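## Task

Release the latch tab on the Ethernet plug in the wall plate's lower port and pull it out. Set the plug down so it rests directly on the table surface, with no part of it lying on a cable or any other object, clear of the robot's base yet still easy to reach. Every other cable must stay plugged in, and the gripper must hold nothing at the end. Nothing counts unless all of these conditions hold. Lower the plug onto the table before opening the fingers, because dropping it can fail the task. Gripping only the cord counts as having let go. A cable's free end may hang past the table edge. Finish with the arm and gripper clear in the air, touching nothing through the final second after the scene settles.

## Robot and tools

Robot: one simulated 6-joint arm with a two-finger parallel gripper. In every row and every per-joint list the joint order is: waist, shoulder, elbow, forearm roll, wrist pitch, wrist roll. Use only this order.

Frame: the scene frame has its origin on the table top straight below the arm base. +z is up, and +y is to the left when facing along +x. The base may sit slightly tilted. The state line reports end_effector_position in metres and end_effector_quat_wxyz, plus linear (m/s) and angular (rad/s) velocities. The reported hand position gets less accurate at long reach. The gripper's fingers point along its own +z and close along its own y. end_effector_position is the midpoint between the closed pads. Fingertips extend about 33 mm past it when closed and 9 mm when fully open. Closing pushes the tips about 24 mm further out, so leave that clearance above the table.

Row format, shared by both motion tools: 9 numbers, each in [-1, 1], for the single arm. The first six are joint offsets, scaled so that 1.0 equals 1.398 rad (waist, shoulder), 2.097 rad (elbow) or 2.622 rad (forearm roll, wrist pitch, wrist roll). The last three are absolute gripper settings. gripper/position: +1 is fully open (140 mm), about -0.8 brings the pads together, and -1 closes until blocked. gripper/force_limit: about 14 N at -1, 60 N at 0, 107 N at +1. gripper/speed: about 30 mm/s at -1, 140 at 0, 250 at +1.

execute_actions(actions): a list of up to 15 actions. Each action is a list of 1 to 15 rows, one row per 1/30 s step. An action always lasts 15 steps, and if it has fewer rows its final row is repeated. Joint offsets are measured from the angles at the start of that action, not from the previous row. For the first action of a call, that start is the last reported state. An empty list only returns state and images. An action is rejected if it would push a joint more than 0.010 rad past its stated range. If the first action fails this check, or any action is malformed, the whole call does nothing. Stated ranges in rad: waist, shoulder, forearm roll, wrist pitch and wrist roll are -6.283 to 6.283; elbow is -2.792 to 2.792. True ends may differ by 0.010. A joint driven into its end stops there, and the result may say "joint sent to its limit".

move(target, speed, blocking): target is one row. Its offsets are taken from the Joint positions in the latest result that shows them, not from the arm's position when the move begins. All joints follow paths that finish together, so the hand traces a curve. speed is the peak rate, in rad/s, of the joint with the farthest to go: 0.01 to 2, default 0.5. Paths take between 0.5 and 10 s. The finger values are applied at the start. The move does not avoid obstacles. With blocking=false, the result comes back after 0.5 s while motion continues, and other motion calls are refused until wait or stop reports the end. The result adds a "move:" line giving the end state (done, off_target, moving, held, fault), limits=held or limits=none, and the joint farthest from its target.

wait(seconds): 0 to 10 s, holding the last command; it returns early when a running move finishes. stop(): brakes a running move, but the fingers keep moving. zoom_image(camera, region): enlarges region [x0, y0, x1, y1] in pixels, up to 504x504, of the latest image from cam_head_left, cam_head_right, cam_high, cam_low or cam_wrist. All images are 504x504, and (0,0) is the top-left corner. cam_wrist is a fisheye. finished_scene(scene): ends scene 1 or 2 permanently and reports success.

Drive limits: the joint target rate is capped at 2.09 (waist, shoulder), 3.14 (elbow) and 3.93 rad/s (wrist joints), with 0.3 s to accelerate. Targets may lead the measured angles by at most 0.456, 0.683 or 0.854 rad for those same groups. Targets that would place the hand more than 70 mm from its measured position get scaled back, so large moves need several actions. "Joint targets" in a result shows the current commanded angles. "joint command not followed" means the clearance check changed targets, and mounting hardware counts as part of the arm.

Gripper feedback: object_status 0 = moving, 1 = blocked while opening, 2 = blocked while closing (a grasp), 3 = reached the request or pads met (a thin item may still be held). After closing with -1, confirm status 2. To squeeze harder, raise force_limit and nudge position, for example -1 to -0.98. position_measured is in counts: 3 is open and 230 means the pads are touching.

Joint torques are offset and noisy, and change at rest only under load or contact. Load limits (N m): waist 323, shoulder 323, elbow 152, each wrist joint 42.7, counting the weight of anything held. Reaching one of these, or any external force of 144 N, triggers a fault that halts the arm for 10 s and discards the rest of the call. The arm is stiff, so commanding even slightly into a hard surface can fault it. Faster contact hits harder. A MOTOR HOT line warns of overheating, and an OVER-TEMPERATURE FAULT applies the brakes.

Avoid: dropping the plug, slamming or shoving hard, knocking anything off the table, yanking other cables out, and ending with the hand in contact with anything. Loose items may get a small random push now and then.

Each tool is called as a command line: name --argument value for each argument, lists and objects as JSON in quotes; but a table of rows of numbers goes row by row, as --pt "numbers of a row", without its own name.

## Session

execute_actions --actions '[]'

Scene clock: 0.00 s.
end_effector_position=(+0.6183, -0.2182, +0.2865) position_measured=3 object_status=3 end_effector_quat_wxyz=(+0.225, +0.589, +0.602, +0.489) end_effector_velocity=(-0.000, -0.001, -0.001) end_effector_angular_velocity=(+0.000, -0.000, -0.000)
Joint names: [waist, shoulder, elbow, forearm roll, wrist pitch, wrist roll]
Joint positions: [-0.825  0.11   2.236  1.483  1.018  4.386]
Joint velocities: [-0.001  0.001  0.     0.     0.001 -0.001]
Joint torques (N m, as the joint torque sensors report them, + toward a larger angle): no reading
Joint targets: [-0.825 0.110 2.236 1.483 1.018 4.386]

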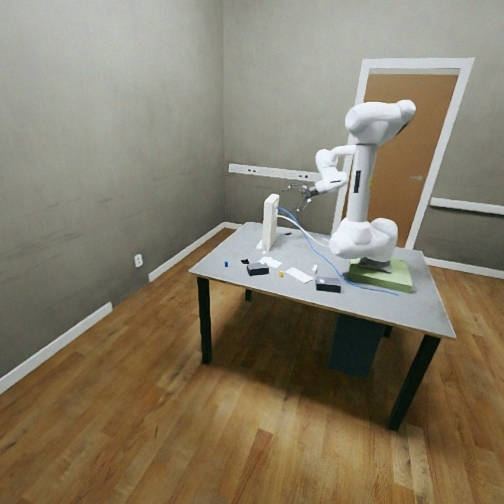

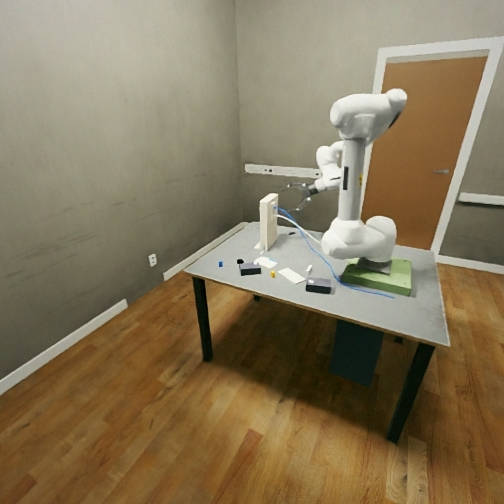

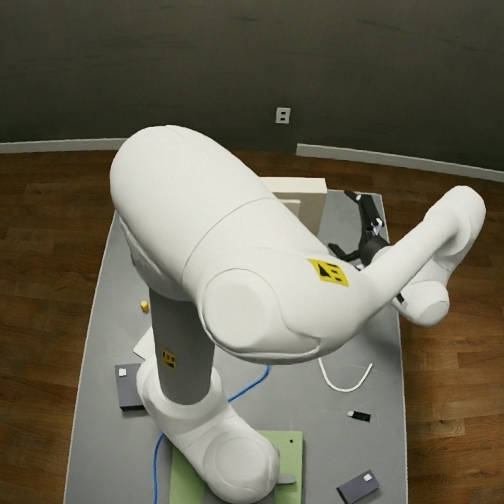

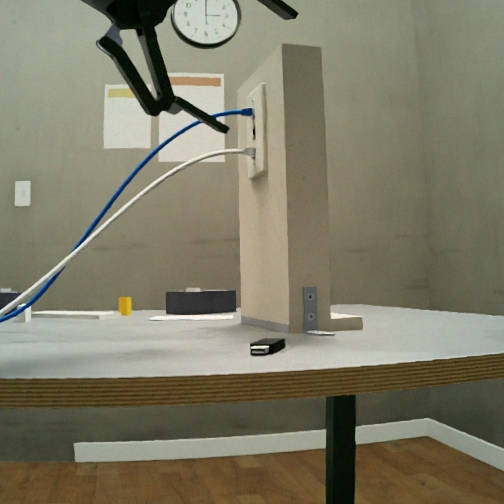

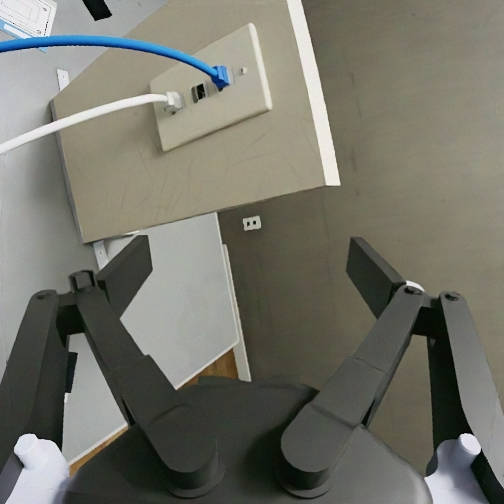

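zoom_image --camera "cam_wrist" --region '[130, 20, 290, 160]'

zoom_image --camera "cam_low" --region '[200, 70, 300, 190]'

Region (130, 20, 290, 160) of cam_wrist's 504x504 image, scaled by 3.150, with more detail than that image has; it fills the top 441 rows of this view, and the rest is white.

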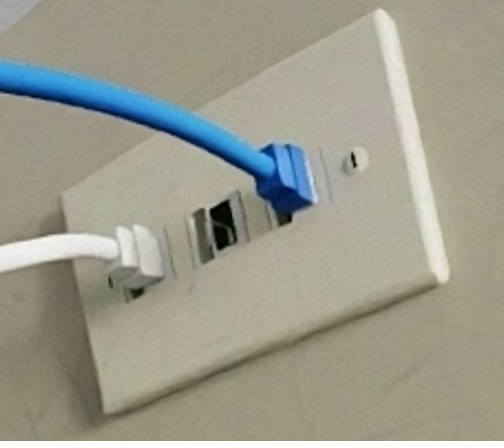

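Region (200, 70, 300, 190) of cam_low's 504x504 image, scaled by 4.200, with more detail than that image has.

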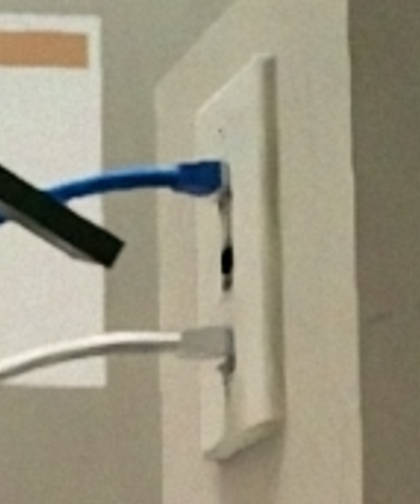

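move --target '[-0.0284, 0.4072, -0.1768, -0.1701, 0.3378, -0.2819, -0.4, 0, -0.5]' --speed 0.6

Scene clock: 72.93 s.
end_effector_position=(+0.5596, -0.2002, +0.2216) position_measured=179 object_status=3 end_effector_quat_wxyz=(+0.092, +0.092, +0.701, +0.701) end_effector_velocity=(-0.000, +0.000, +0.000) end_effector_angular_velocity=(+0.002, +0.000, +0.002)
Joint names: [waist, shoulder, elbow, forearm roll, wrist pitch, wrist roll]
Joint positions: [-0.865  0.68   1.866  1.037  1.904  3.647]
Joint velocities: [ 0.001  0.001 -0.    -0.001  0.002  0.   ]
Joint torques (N m, as the joint torque sensors report them, + toward a larger angle): [  0.31 -93.35 -27.12   2.65   2.45   0.16]
Joint targets: [-0.865 0.680 1.866 1.037 1.904 3.647]
move: done; limits=none; farthest joint: the waist, 0.000 radians from its target (0.040 radians at the start)

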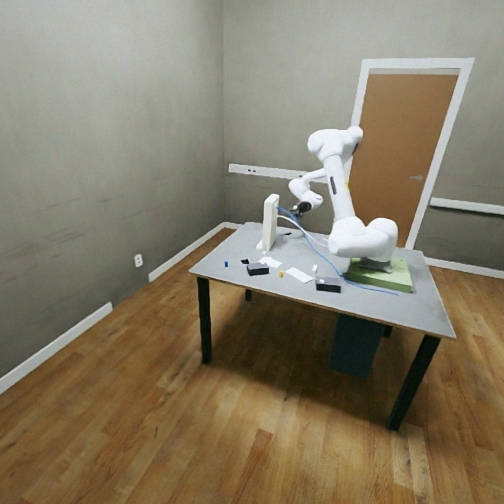

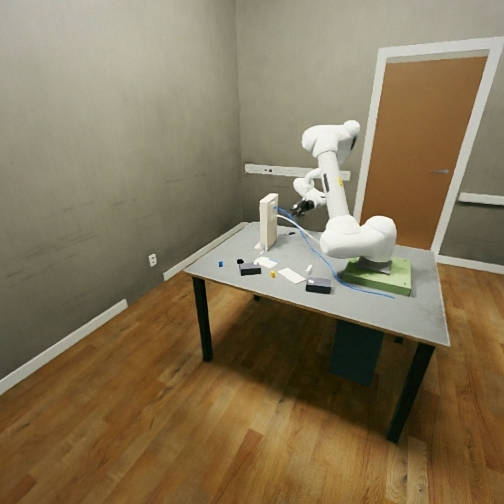

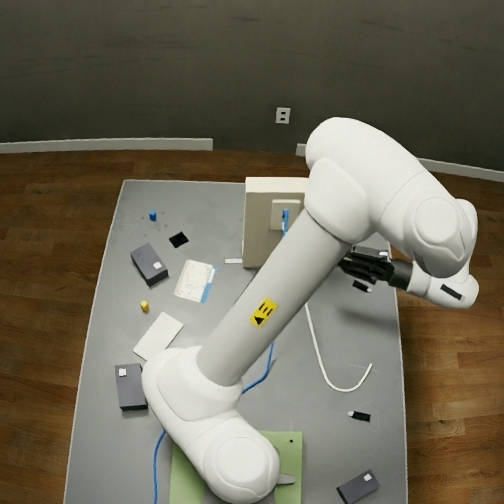

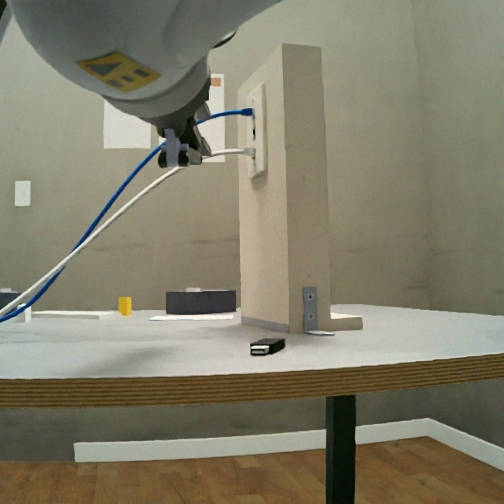

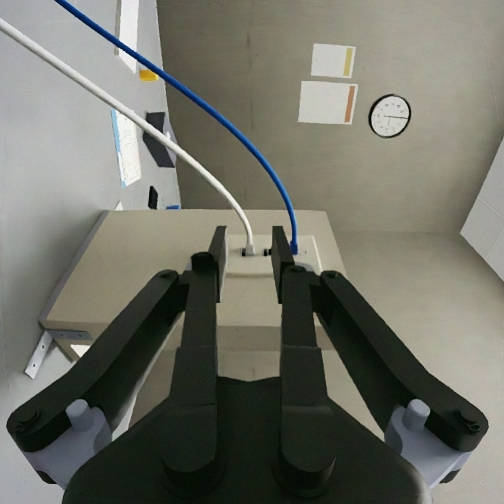

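zoom_image --camera "cam_wrist" --region '[20, 190, 360, 360]'

zoom_image --camera "cam_wrist" --region '[190, 200, 330, 300]'

Region (20, 190, 360, 360) of cam_wrist's 504x504 image, scaled by 1.482, with more detail than that image has.

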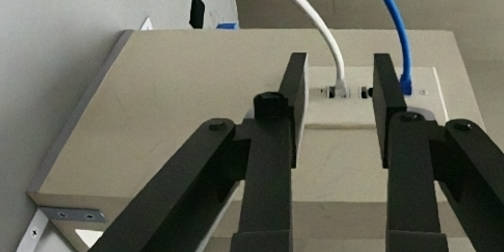

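Region (190, 200, 330, 300) of cam_wrist's 504x504 image, scaled by 3.600, with more detail than that image has; it fills the top 360 rows of this view, and the rest is white.

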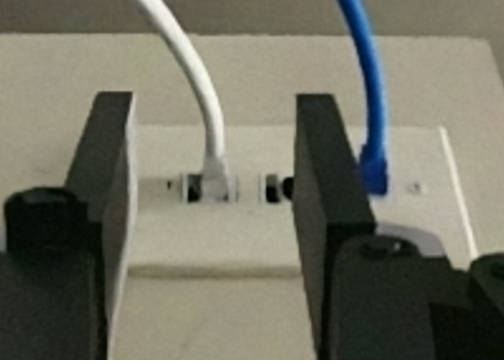

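move --target '[0.0765, 0.0006, -0.0009, 0.0372, -0.0201, 0.0116, -0.4, 0, -0.5]' --speed 0.2

zoom_image --camera "cam_wrist" --region '[190, 200, 330, 300]'

Scene clock: 113.30 s.
end_effector_position=(+0.6132, -0.1473, +0.2216) position_measured=179 object_status=3 end_effector_quat_wxyz=(+0.092, +0.092, +0.701, +0.701) end_effector_velocity=(+0.000, +0.000, +0.001) end_effector_angular_velocity=(+0.001, -0.002, +0.001)
Joint names: [waist, shoulder, elbow, forearm roll, wrist pitch, wrist roll]
Joint positions: [-0.758  0.68   1.864  1.135  1.851  3.678]
Joint velocities: [ 0.001 -0.    -0.001  0.001  0.002 -0.   ]
Joint torques (N m, as the joint torque sensors report them, + toward a larger angle): [  0.6  -95.01 -27.14   2.26   2.5    0.02]
Joint targets: [-0.758 0.680 1.864 1.135 1.851 3.678]
move: done; limits=none; farthest joint: the waist, 0.000 radians from its target (0.107 radians at the start)

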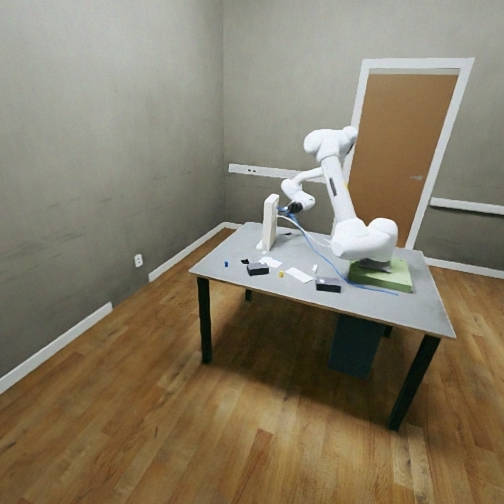

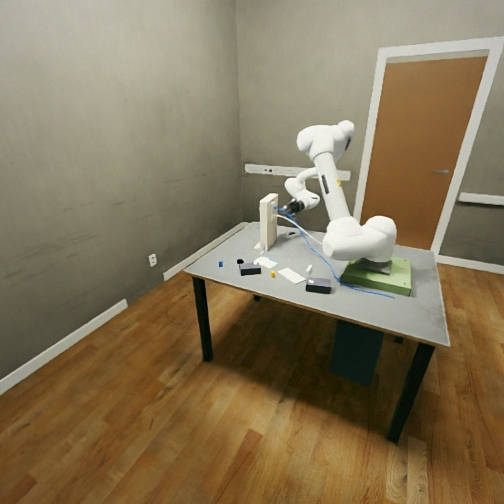

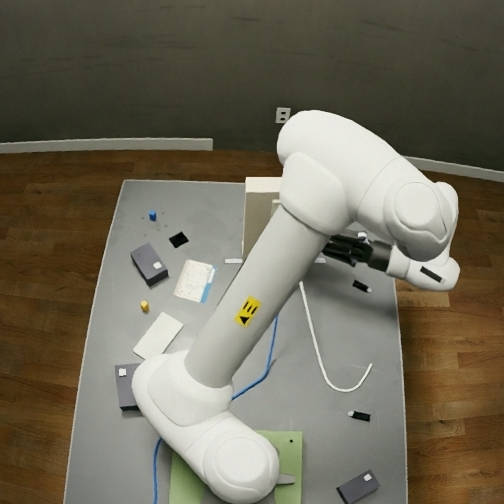

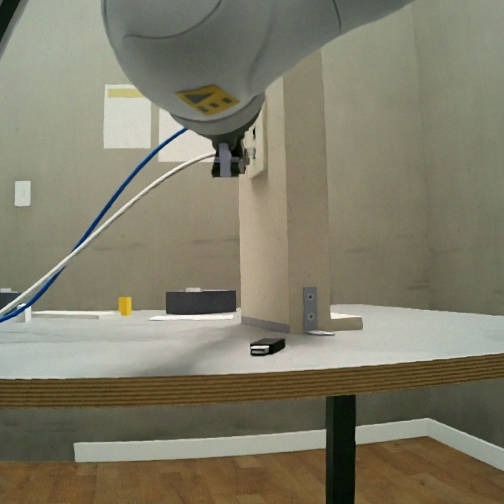

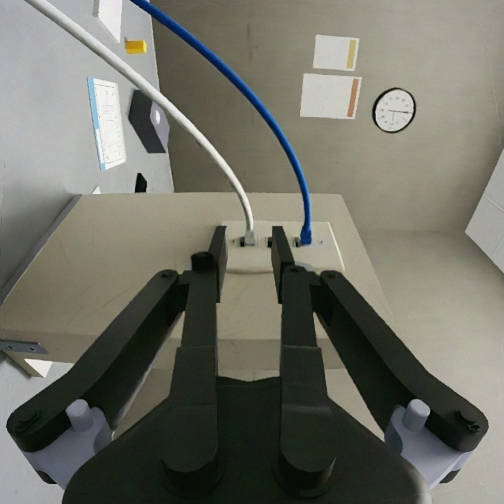

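Region (190, 200, 330, 300) of cam_wrist's 504x504 image, scaled by 3.600, with more detail than that image has; it fills the top 360 rows of this view, and the rest is white.

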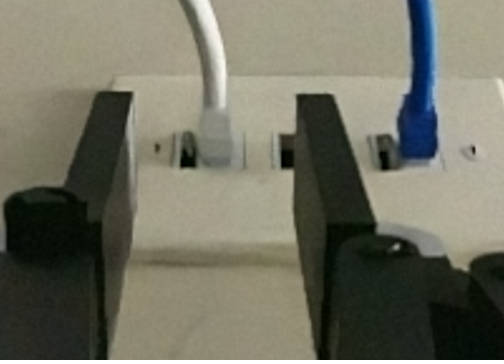

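execute_actions --actions '[]'

Scene clock: 149.43 s.
end_effector_position=(+0.6132, -0.1473, +0.2216) position_measured=179 object_status=3 end_effector_quat_wxyz=(+0.092, +0.092, +0.701, +0.701) end_effector_velocity=(+0.001, -0.001, +0.000) end_effector_angular_velocity=(-0.001, -0.001, -0.001)
Joint names: [waist, shoulder, elbow, forearm roll, wrist pitch, wrist roll]
Joint positions: [-0.758  0.68   1.864  1.135  1.851  3.678]
Joint velocities: [-0.    -0.001 -0.001  0.001 -0.001  0.   ]
Joint torques (N m, as the joint torque sensors report them, + toward a larger angle): [  0.89 -94.25 -27.07   2.37   2.36   0.16]
Joint targets: [-0.758 0.680 1.864 1.135 1.851 3.678]

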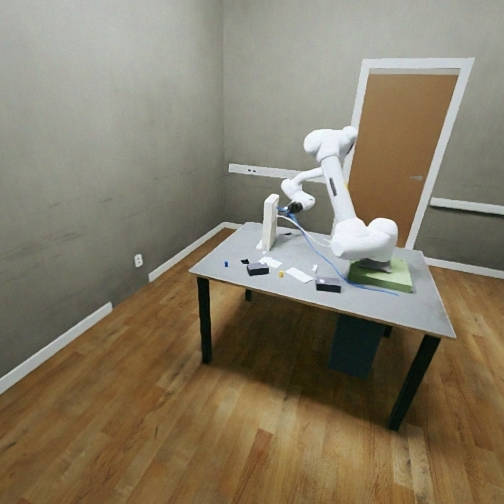

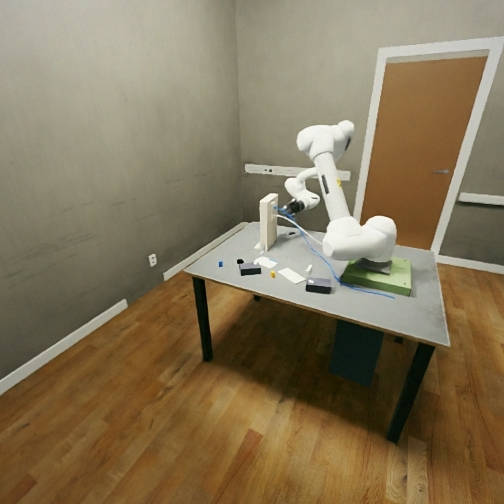

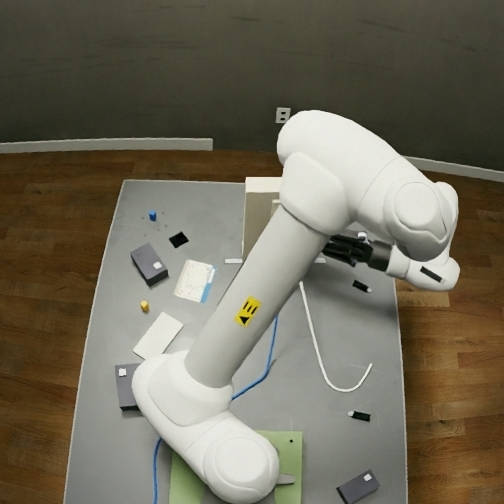

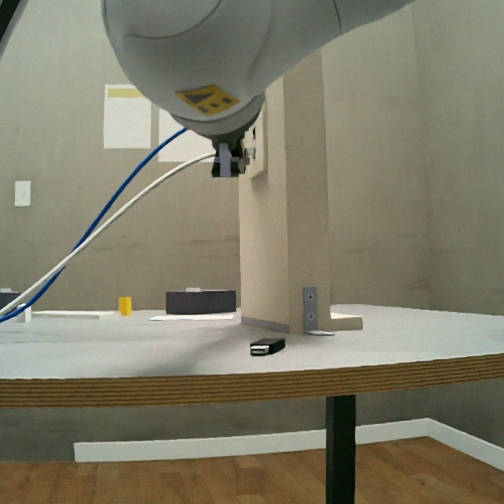

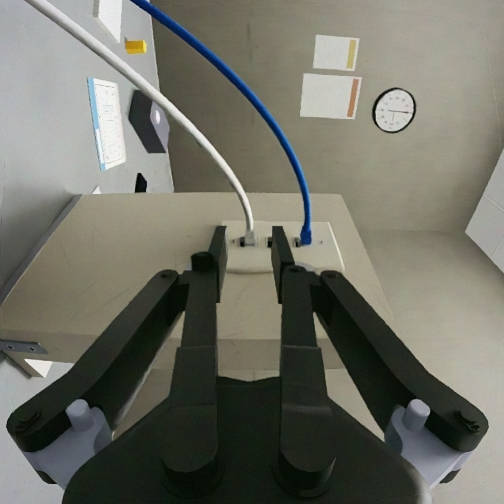

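move --target '[0.01928, -0.00557, 0.00833, 0.00826, -0.00675, -0.00103, -0.4, -1, -0.5]' --speed 0.03

zoom_image --camera "cam_wrist" --region '[190, 200, 330, 300]'

Scene clock: 186.27 s.
end_effector_position=(+0.6196, -0.1273, +0.2216) position_measured=179 object_status=3 end_effector_quat_wxyz=(+0.092, +0.092, +0.701, +0.701) end_effector_velocity=(-0.000, +0.001, -0.000) end_effector_angular_velocity=(+0.001, -0.001, +0.002)
Joint names: [waist, shoulder, elbow, forearm roll, wrist pitch, wrist roll]
Joint positions: [-0.731  0.673  1.881  1.156  1.834  3.675]
Joint velocities: [ 0.001  0.001  0.    -0.001  0.001 -0.002]
Joint torques (N m, as the joint torque sensors report them, + toward a larger angle): [  1.94 -94.37 -27.33   2.33   2.24   0.01]
Joint targets: [-0.731 0.673 1.881 1.156 1.834 3.675]
move: done; limits=none; farthest joint: the waist, 0.000 radians from its target (0.027 radians at the start)

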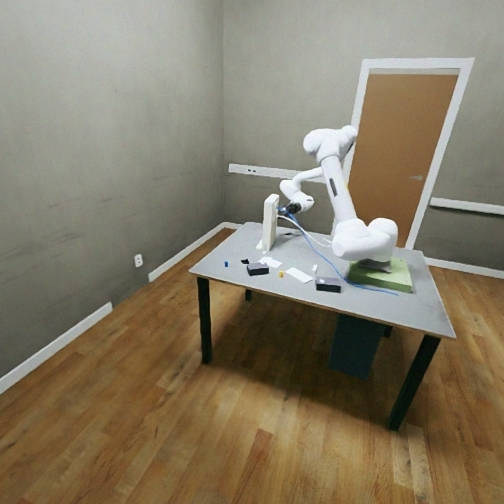

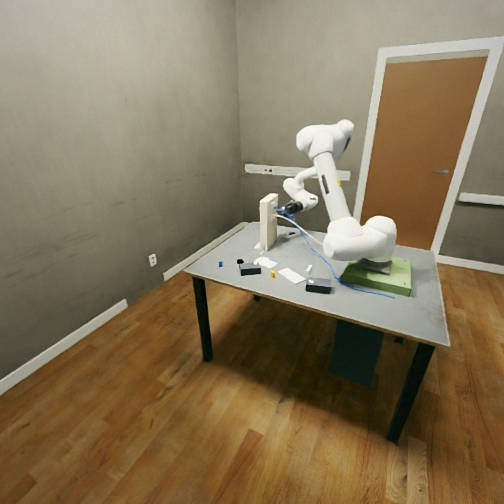

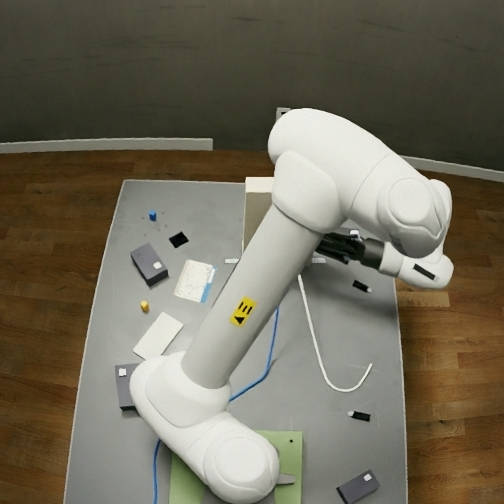

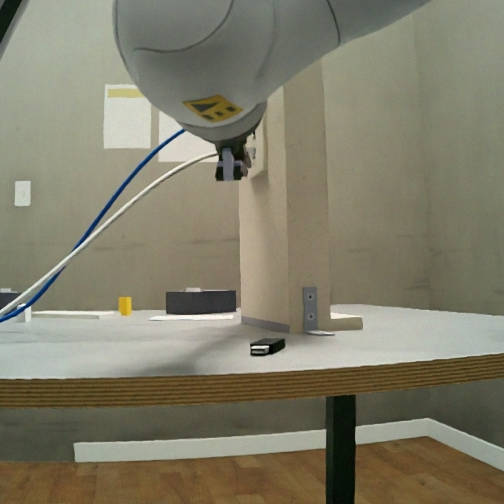

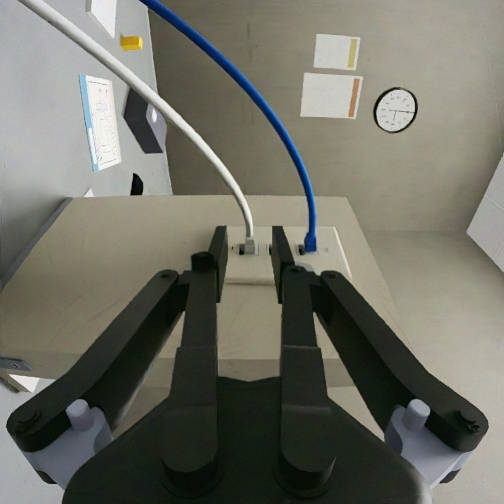

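Region (190, 200, 330, 300) of cam_wrist's 504x504 image, scaled by 3.600, with more detail than that image has; it fills the top 360 rows of this view, and the rest is white.

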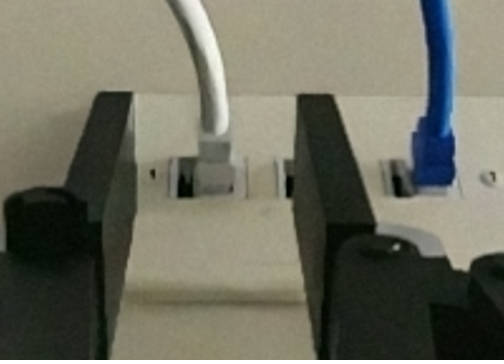

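move --target '[0.0168, -0.00439, 0.00658, 0.00728, -0.00569, -0.00078, -0.4, -1, -0.5]' --speed 0.02

zoom_image --camera "cam_wrist" --region '[190, 200, 330, 300]'

Scene clock: 213.80 s.
end_effector_position=(+0.6250, -0.1103, +0.2217) position_measured=179 object_status=3 end_effector_quat_wxyz=(+0.092, +0.092, +0.701, +0.701) end_effector_velocity=(+0.000, +0.001, -0.000) end_effector_angular_velocity=(+0.002, +0.000, +0.001)
Joint names: [waist, shoulder, elbow, forearm roll, wrist pitch, wrist roll]
Joint positions: [-0.707  0.666  1.895  1.175  1.819  3.673]
Joint velocities: [ 0.002  0.001  0.     0.001  0.001 -0.   ]
Joint torques (N m, as the joint torque sensors report them, + toward a larger angle): [  0.85 -93.41 -26.72   2.36   2.21   0.16]
Joint targets: [-0.707 0.666 1.895 1.175 1.819 3.673]
move: done; limits=none; farthest joint: the waist, 0.000 radians from its target (0.023 radians at the start)

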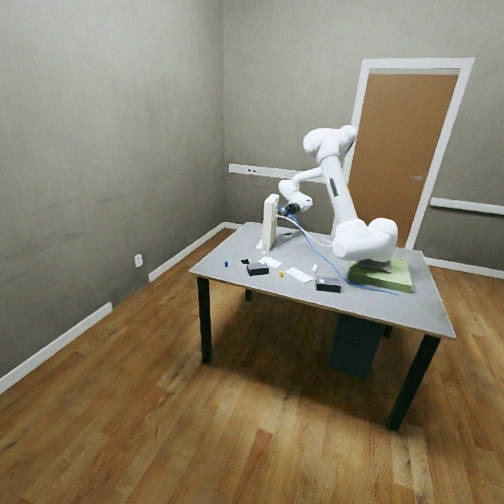

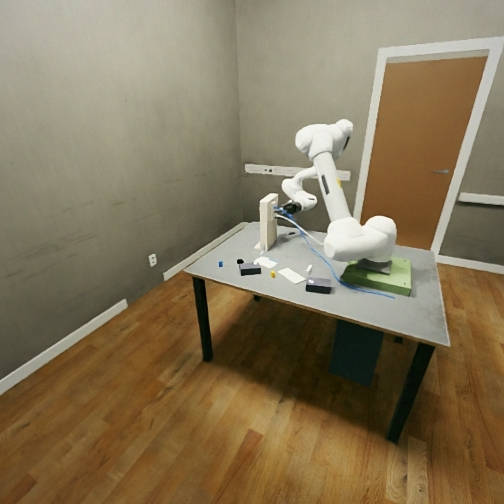

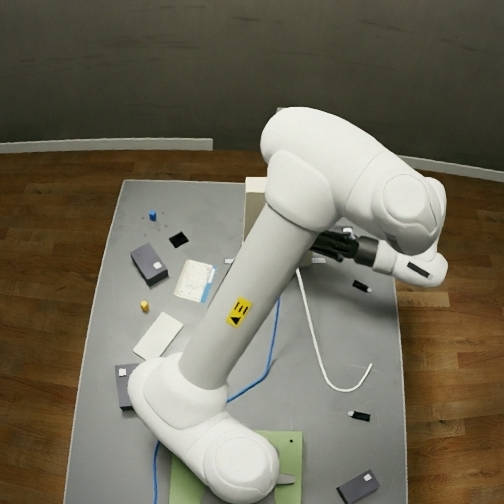

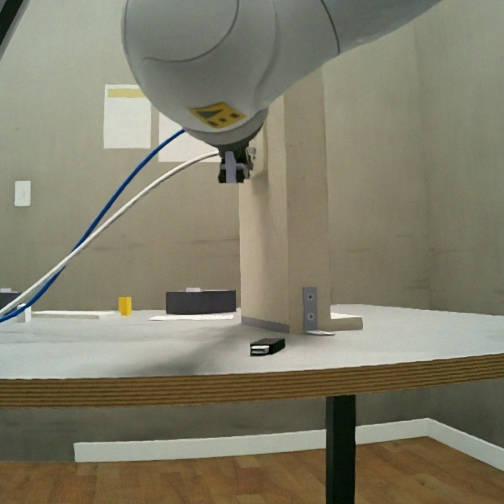

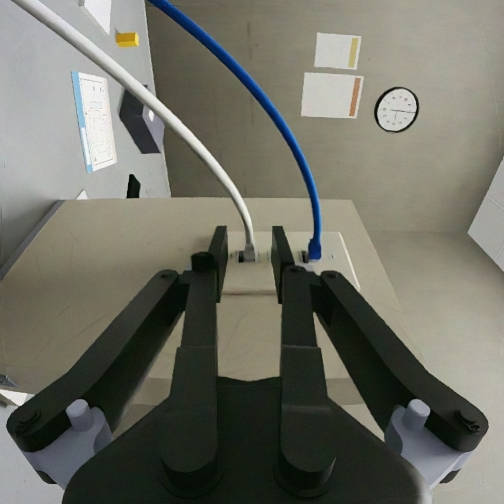

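Region (190, 200, 330, 300) of cam_wrist's 504x504 image, scaled by 3.600, with more detail than that image has; it fills the top 360 rows of this view, and the rest is white.

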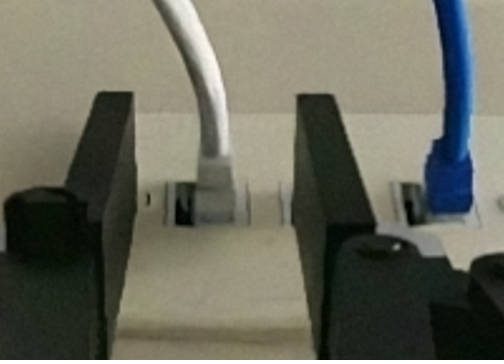

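move --target '[0.0021, -0.00143, 0.00215, 0.00077, -0.00094, -0.00066, -0.6, -1, -0.8]' --speed 0.01

zoom_image --camera "cam_wrist" --region '[190, 200, 330, 300]'

Scene clock: 264.63 s.
end_effector_position=(+0.6247, -0.1073, +0.2216) position_measured=205 object_status=3 end_effector_quat_wxyz=(+0.092, +0.092, +0.701, +0.701) end_effector_velocity=(+0.001, +0.000, +0.000) end_effector_angular_velocity=(-0.001, -0.001, +0.000)
Joint names: [waist, shoulder, elbow, forearm roll, wrist pitch, wrist roll]
Joint positions: [-0.704  0.665  1.899  1.177  1.816  3.671]
Joint velocities: [ 0.001 -0.    -0.001  0.    -0.001 -0.   ]
Joint torques (N m, as the joint torque sensors report them, + toward a larger angle): [  1.96 -93.48 -26.85   2.35   2.4    0.14]
Joint targets: [-0.704 0.664 1.899 1.177 1.816 3.671]
move: done; limits=none; farthest joint: the shoulder, 0.001 radians from its target (0.002 radians at the start)

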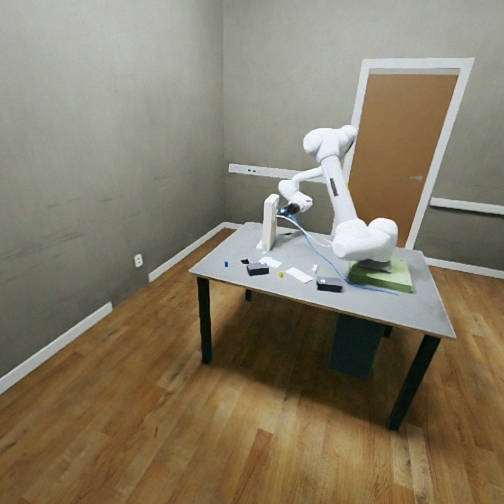

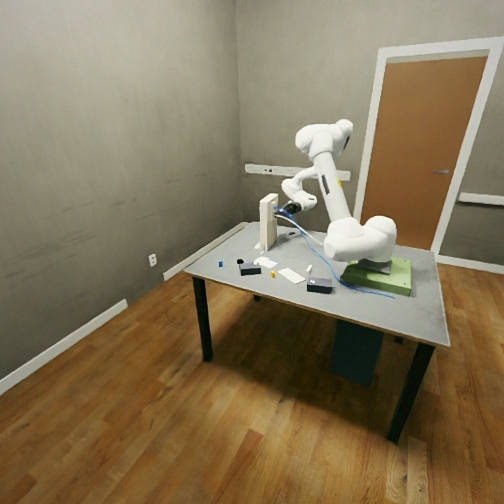

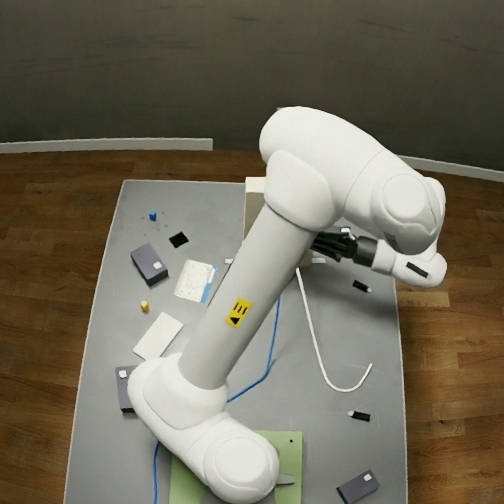

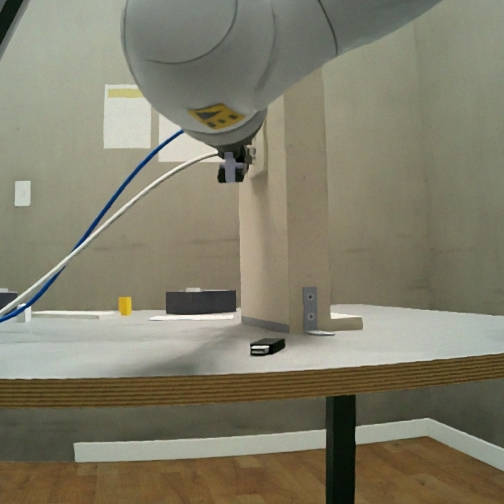

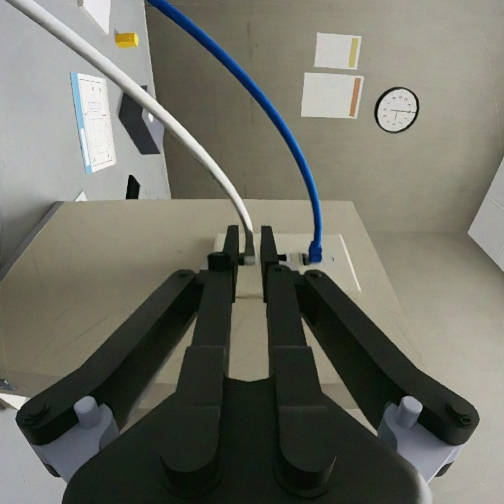

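Region (190, 200, 330, 300) of cam_wrist's 504x504 image, scaled by 3.600, with more detail than that image has; it fills the top 360 rows of this view, and the rest is white.

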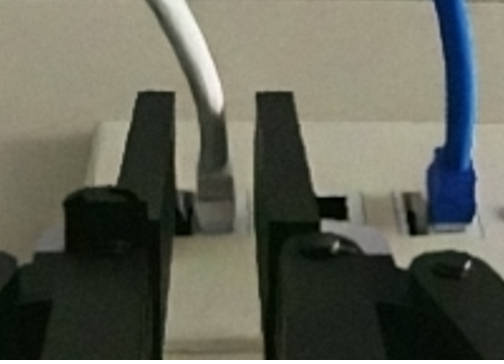

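Centered well. Close the gripper.

execute_actions --actions '[[[0,0,0,0,0,0,-1,-1,-0.8]],[[0,0,0,0,0,0,-1,-1,-0.8]],[[0,0,0,0,0,0,-0.98,-0.3,-0.8]],[[0,0,0,0,0,0,-0.98,-0.3,-0.8]]]'

zoom_image --camera "cam_wrist" --region '[190, 200, 330, 300]'

Scene clock: 271.53 s.
end_effector_position=(+0.6247, -0.1073, +0.2217) position_measured=222 object_status=2 end_effector_quat_wxyz=(+0.092, +0.092, +0.701, +0.701) end_effector_velocity=(-0.000, +0.000, +0.001) end_effector_angular_velocity=(+0.001, -0.001, +0.001)
Joint names: [waist, shoulder, elbow, forearm roll, wrist pitch, wrist roll]
Joint positions: [-0.704  0.664  1.899  1.177  1.816  3.671]
Joint velocities: [ 0.    -0.001  0.001  0.     0.001  0.   ]
Joint torques (N m, as the joint torque sensors report them, + toward a larger angle): [  3.94 -89.73 -25.99   2.32  -0.35   0.29]
Joint targets: [-0.704 0.664 1.899 1.177 1.816 3.671]

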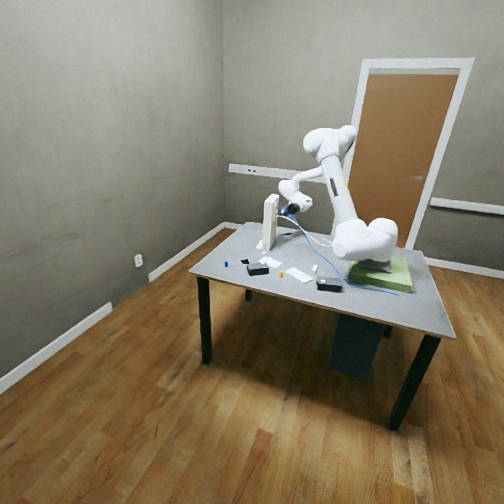

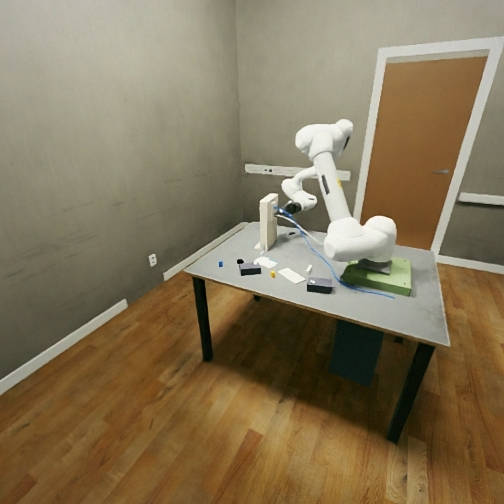

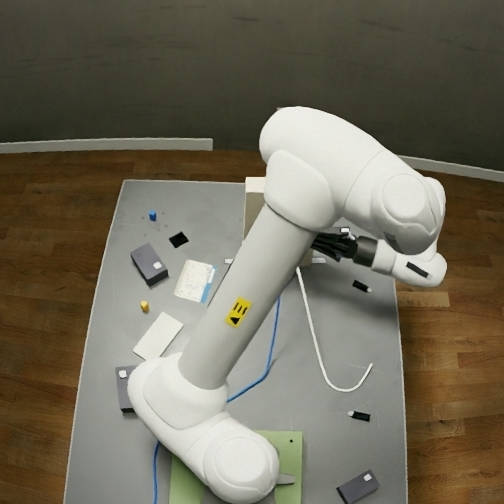

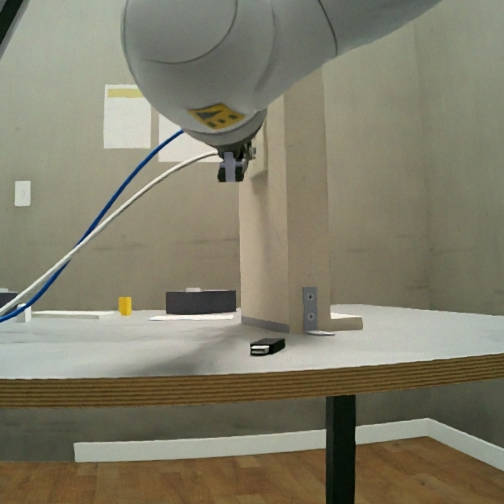

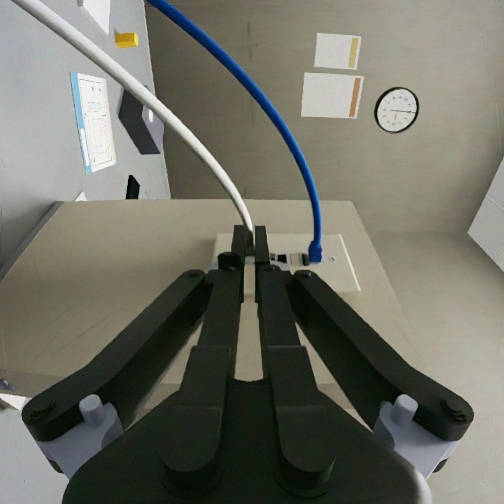

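Region (190, 200, 330, 300) of cam_wrist's 504x504 image, scaled by 3.600, with more detail than that image has; it fills the top 360 rows of this view, and the rest is white.

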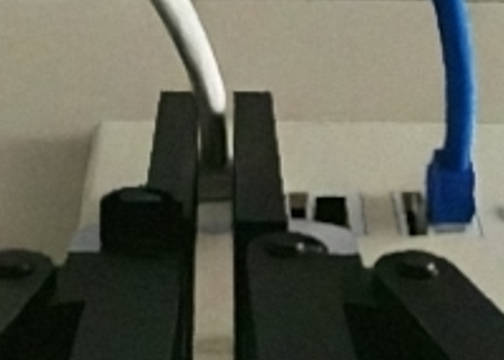

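move --target '[-0.00452, -0.0029, 0.00435, -0.00259, 0.00048, -0.00236, -0.98, -0.3, -0.8]' --speed 0.01

zoom_image --camera "cam_wrist" --region '[190, 200, 330, 300]'

Scene clock: 288.73 s.
end_effector_position=(+0.6187, -0.1078, +0.2217) position_measured=222 object_status=2 end_effector_quat_wxyz=(+0.092, +0.092, +0.701, +0.701) end_effector_velocity=(-0.000, -0.000, -0.000) end_effector_angular_velocity=(+0.000, +0.002, -0.001)
Joint names: [waist, shoulder, elbow, forearm roll, wrist pitch, wrist roll]
Joint positions: [-0.711  0.66   1.909  1.17   1.817  3.665]
Joint velocities: [-0.001 -0.     0.    -0.    -0.     0.001]
Joint torques (N m, as the joint torque sensors report them, + toward a larger angle): [  0.68 -91.03 -25.6    1.85   1.84   0.15]
Joint targets: [-0.711 0.660 1.909 1.170 1.817 3.665]
move: done; limits=none; farthest joint: the waist, 0.000 radians from its target (0.006 radians at the start)

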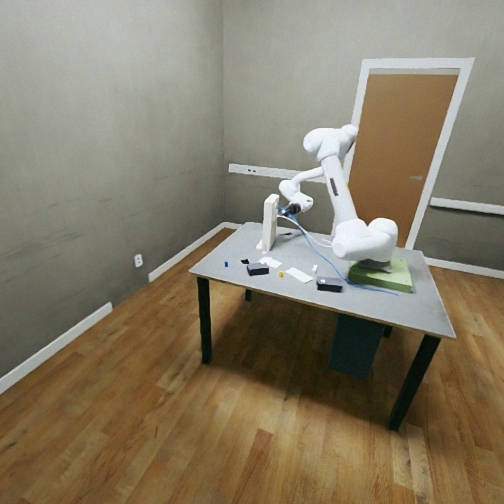

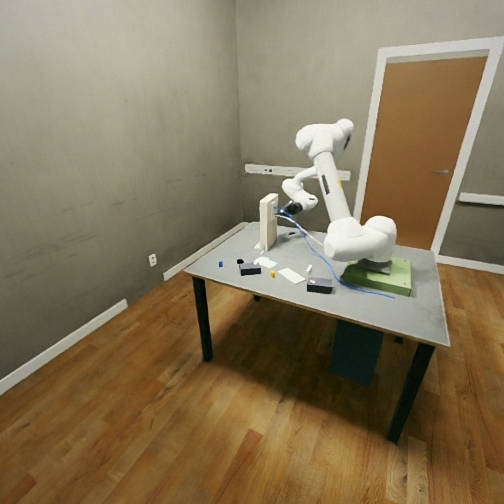

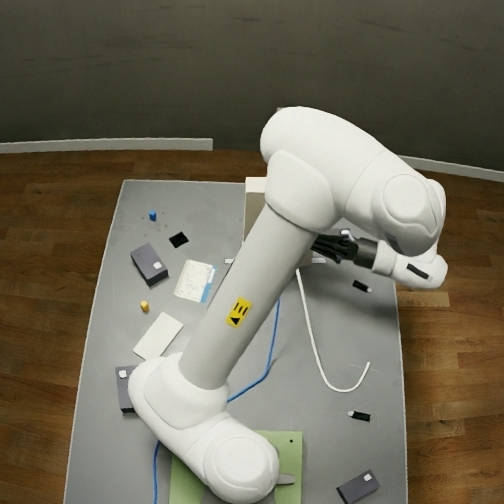

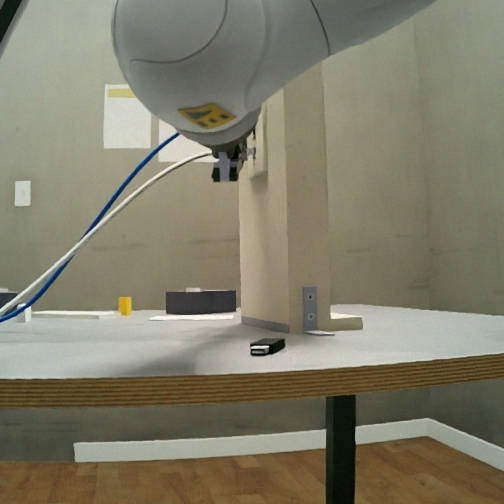

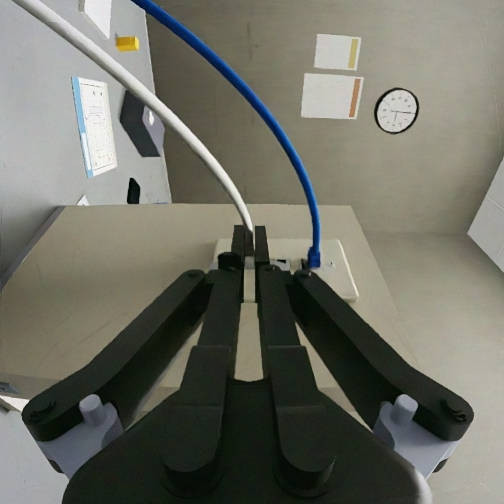

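Region (190, 200, 330, 300) of cam_wrist's 504x504 image, scaled by 3.600, with more detail than that image has; it fills the top 360 rows of this view, and the rest is white.

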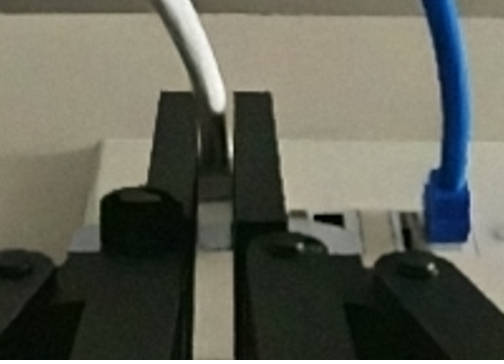

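move --target '[-0.01507, -0.00967, 0.0145, -0.00863, 0.0016, -0.00787, -0.98, -0.3, -0.8]' --speed 0.02

zoom_image --camera "cam_wrist" --region '[190, 200, 330, 300]'

Scene clock: 298.10 s.
end_effector_position=(+0.5988, -0.1090, +0.2219) position_measured=222 object_status=2 end_effector_quat_wxyz=(+0.092, +0.092, +0.700, +0.702) end_effector_velocity=(-0.001, +0.000, +0.002) end_effector_angular_velocity=(+0.002, -0.002, +0.002)
Joint names: [waist, shoulder, elbow, forearm roll, wrist pitch, wrist roll]
Joint positions: [-0.732  0.647  1.939  1.148  1.822  3.644]
Joint velocities: [-0.    -0.001  0.    -0.     0.003 -0.   ]
Joint torques (N m, as the joint torque sensors report them, + toward a larger angle): [  0.54 -91.26 -26.04   2.3    2.32   0.05]
Joint targets: [-0.732 0.647 1.939 1.148 1.822 3.644]
move: done; limits=none; farthest joint: the forearm roll, 0.001 radians from its target (0.023 radians at the start)

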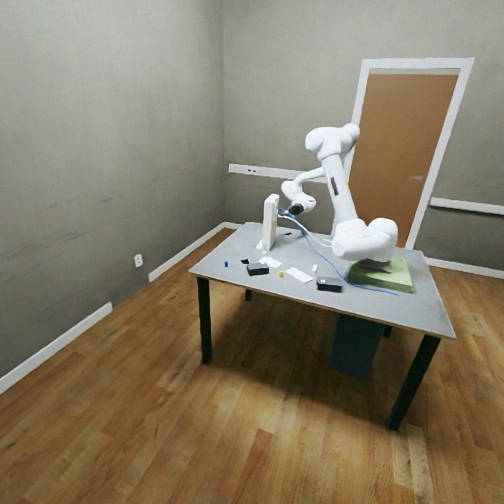

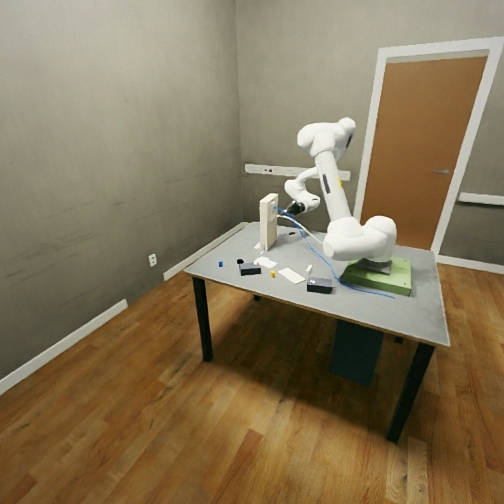

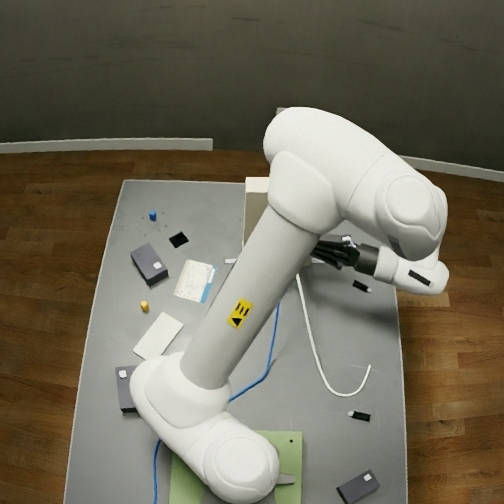

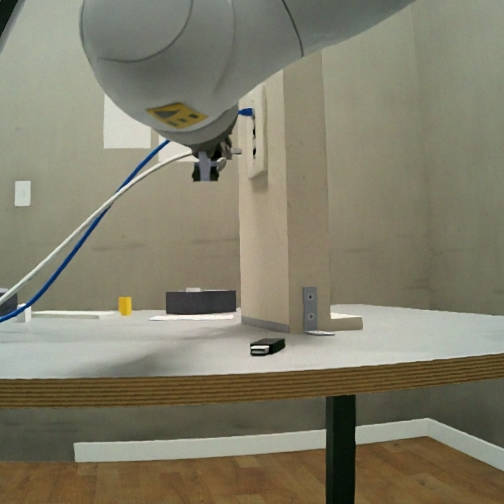

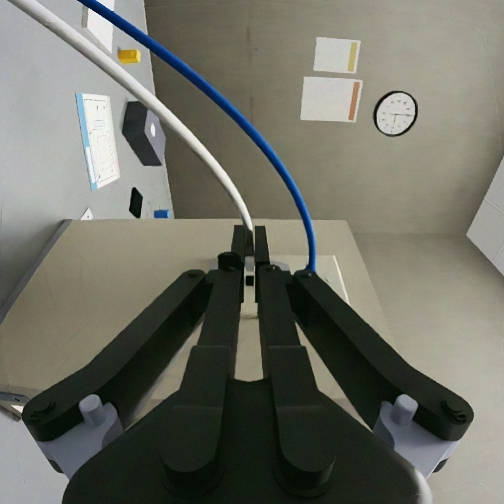

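Region (190, 200, 330, 300) of cam_wrist's 504x504 image, scaled by 3.600, with more detail than that image has; it fills the top 360 rows of this view, and the rest is white.

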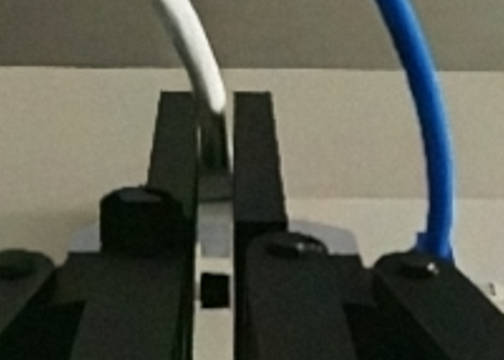

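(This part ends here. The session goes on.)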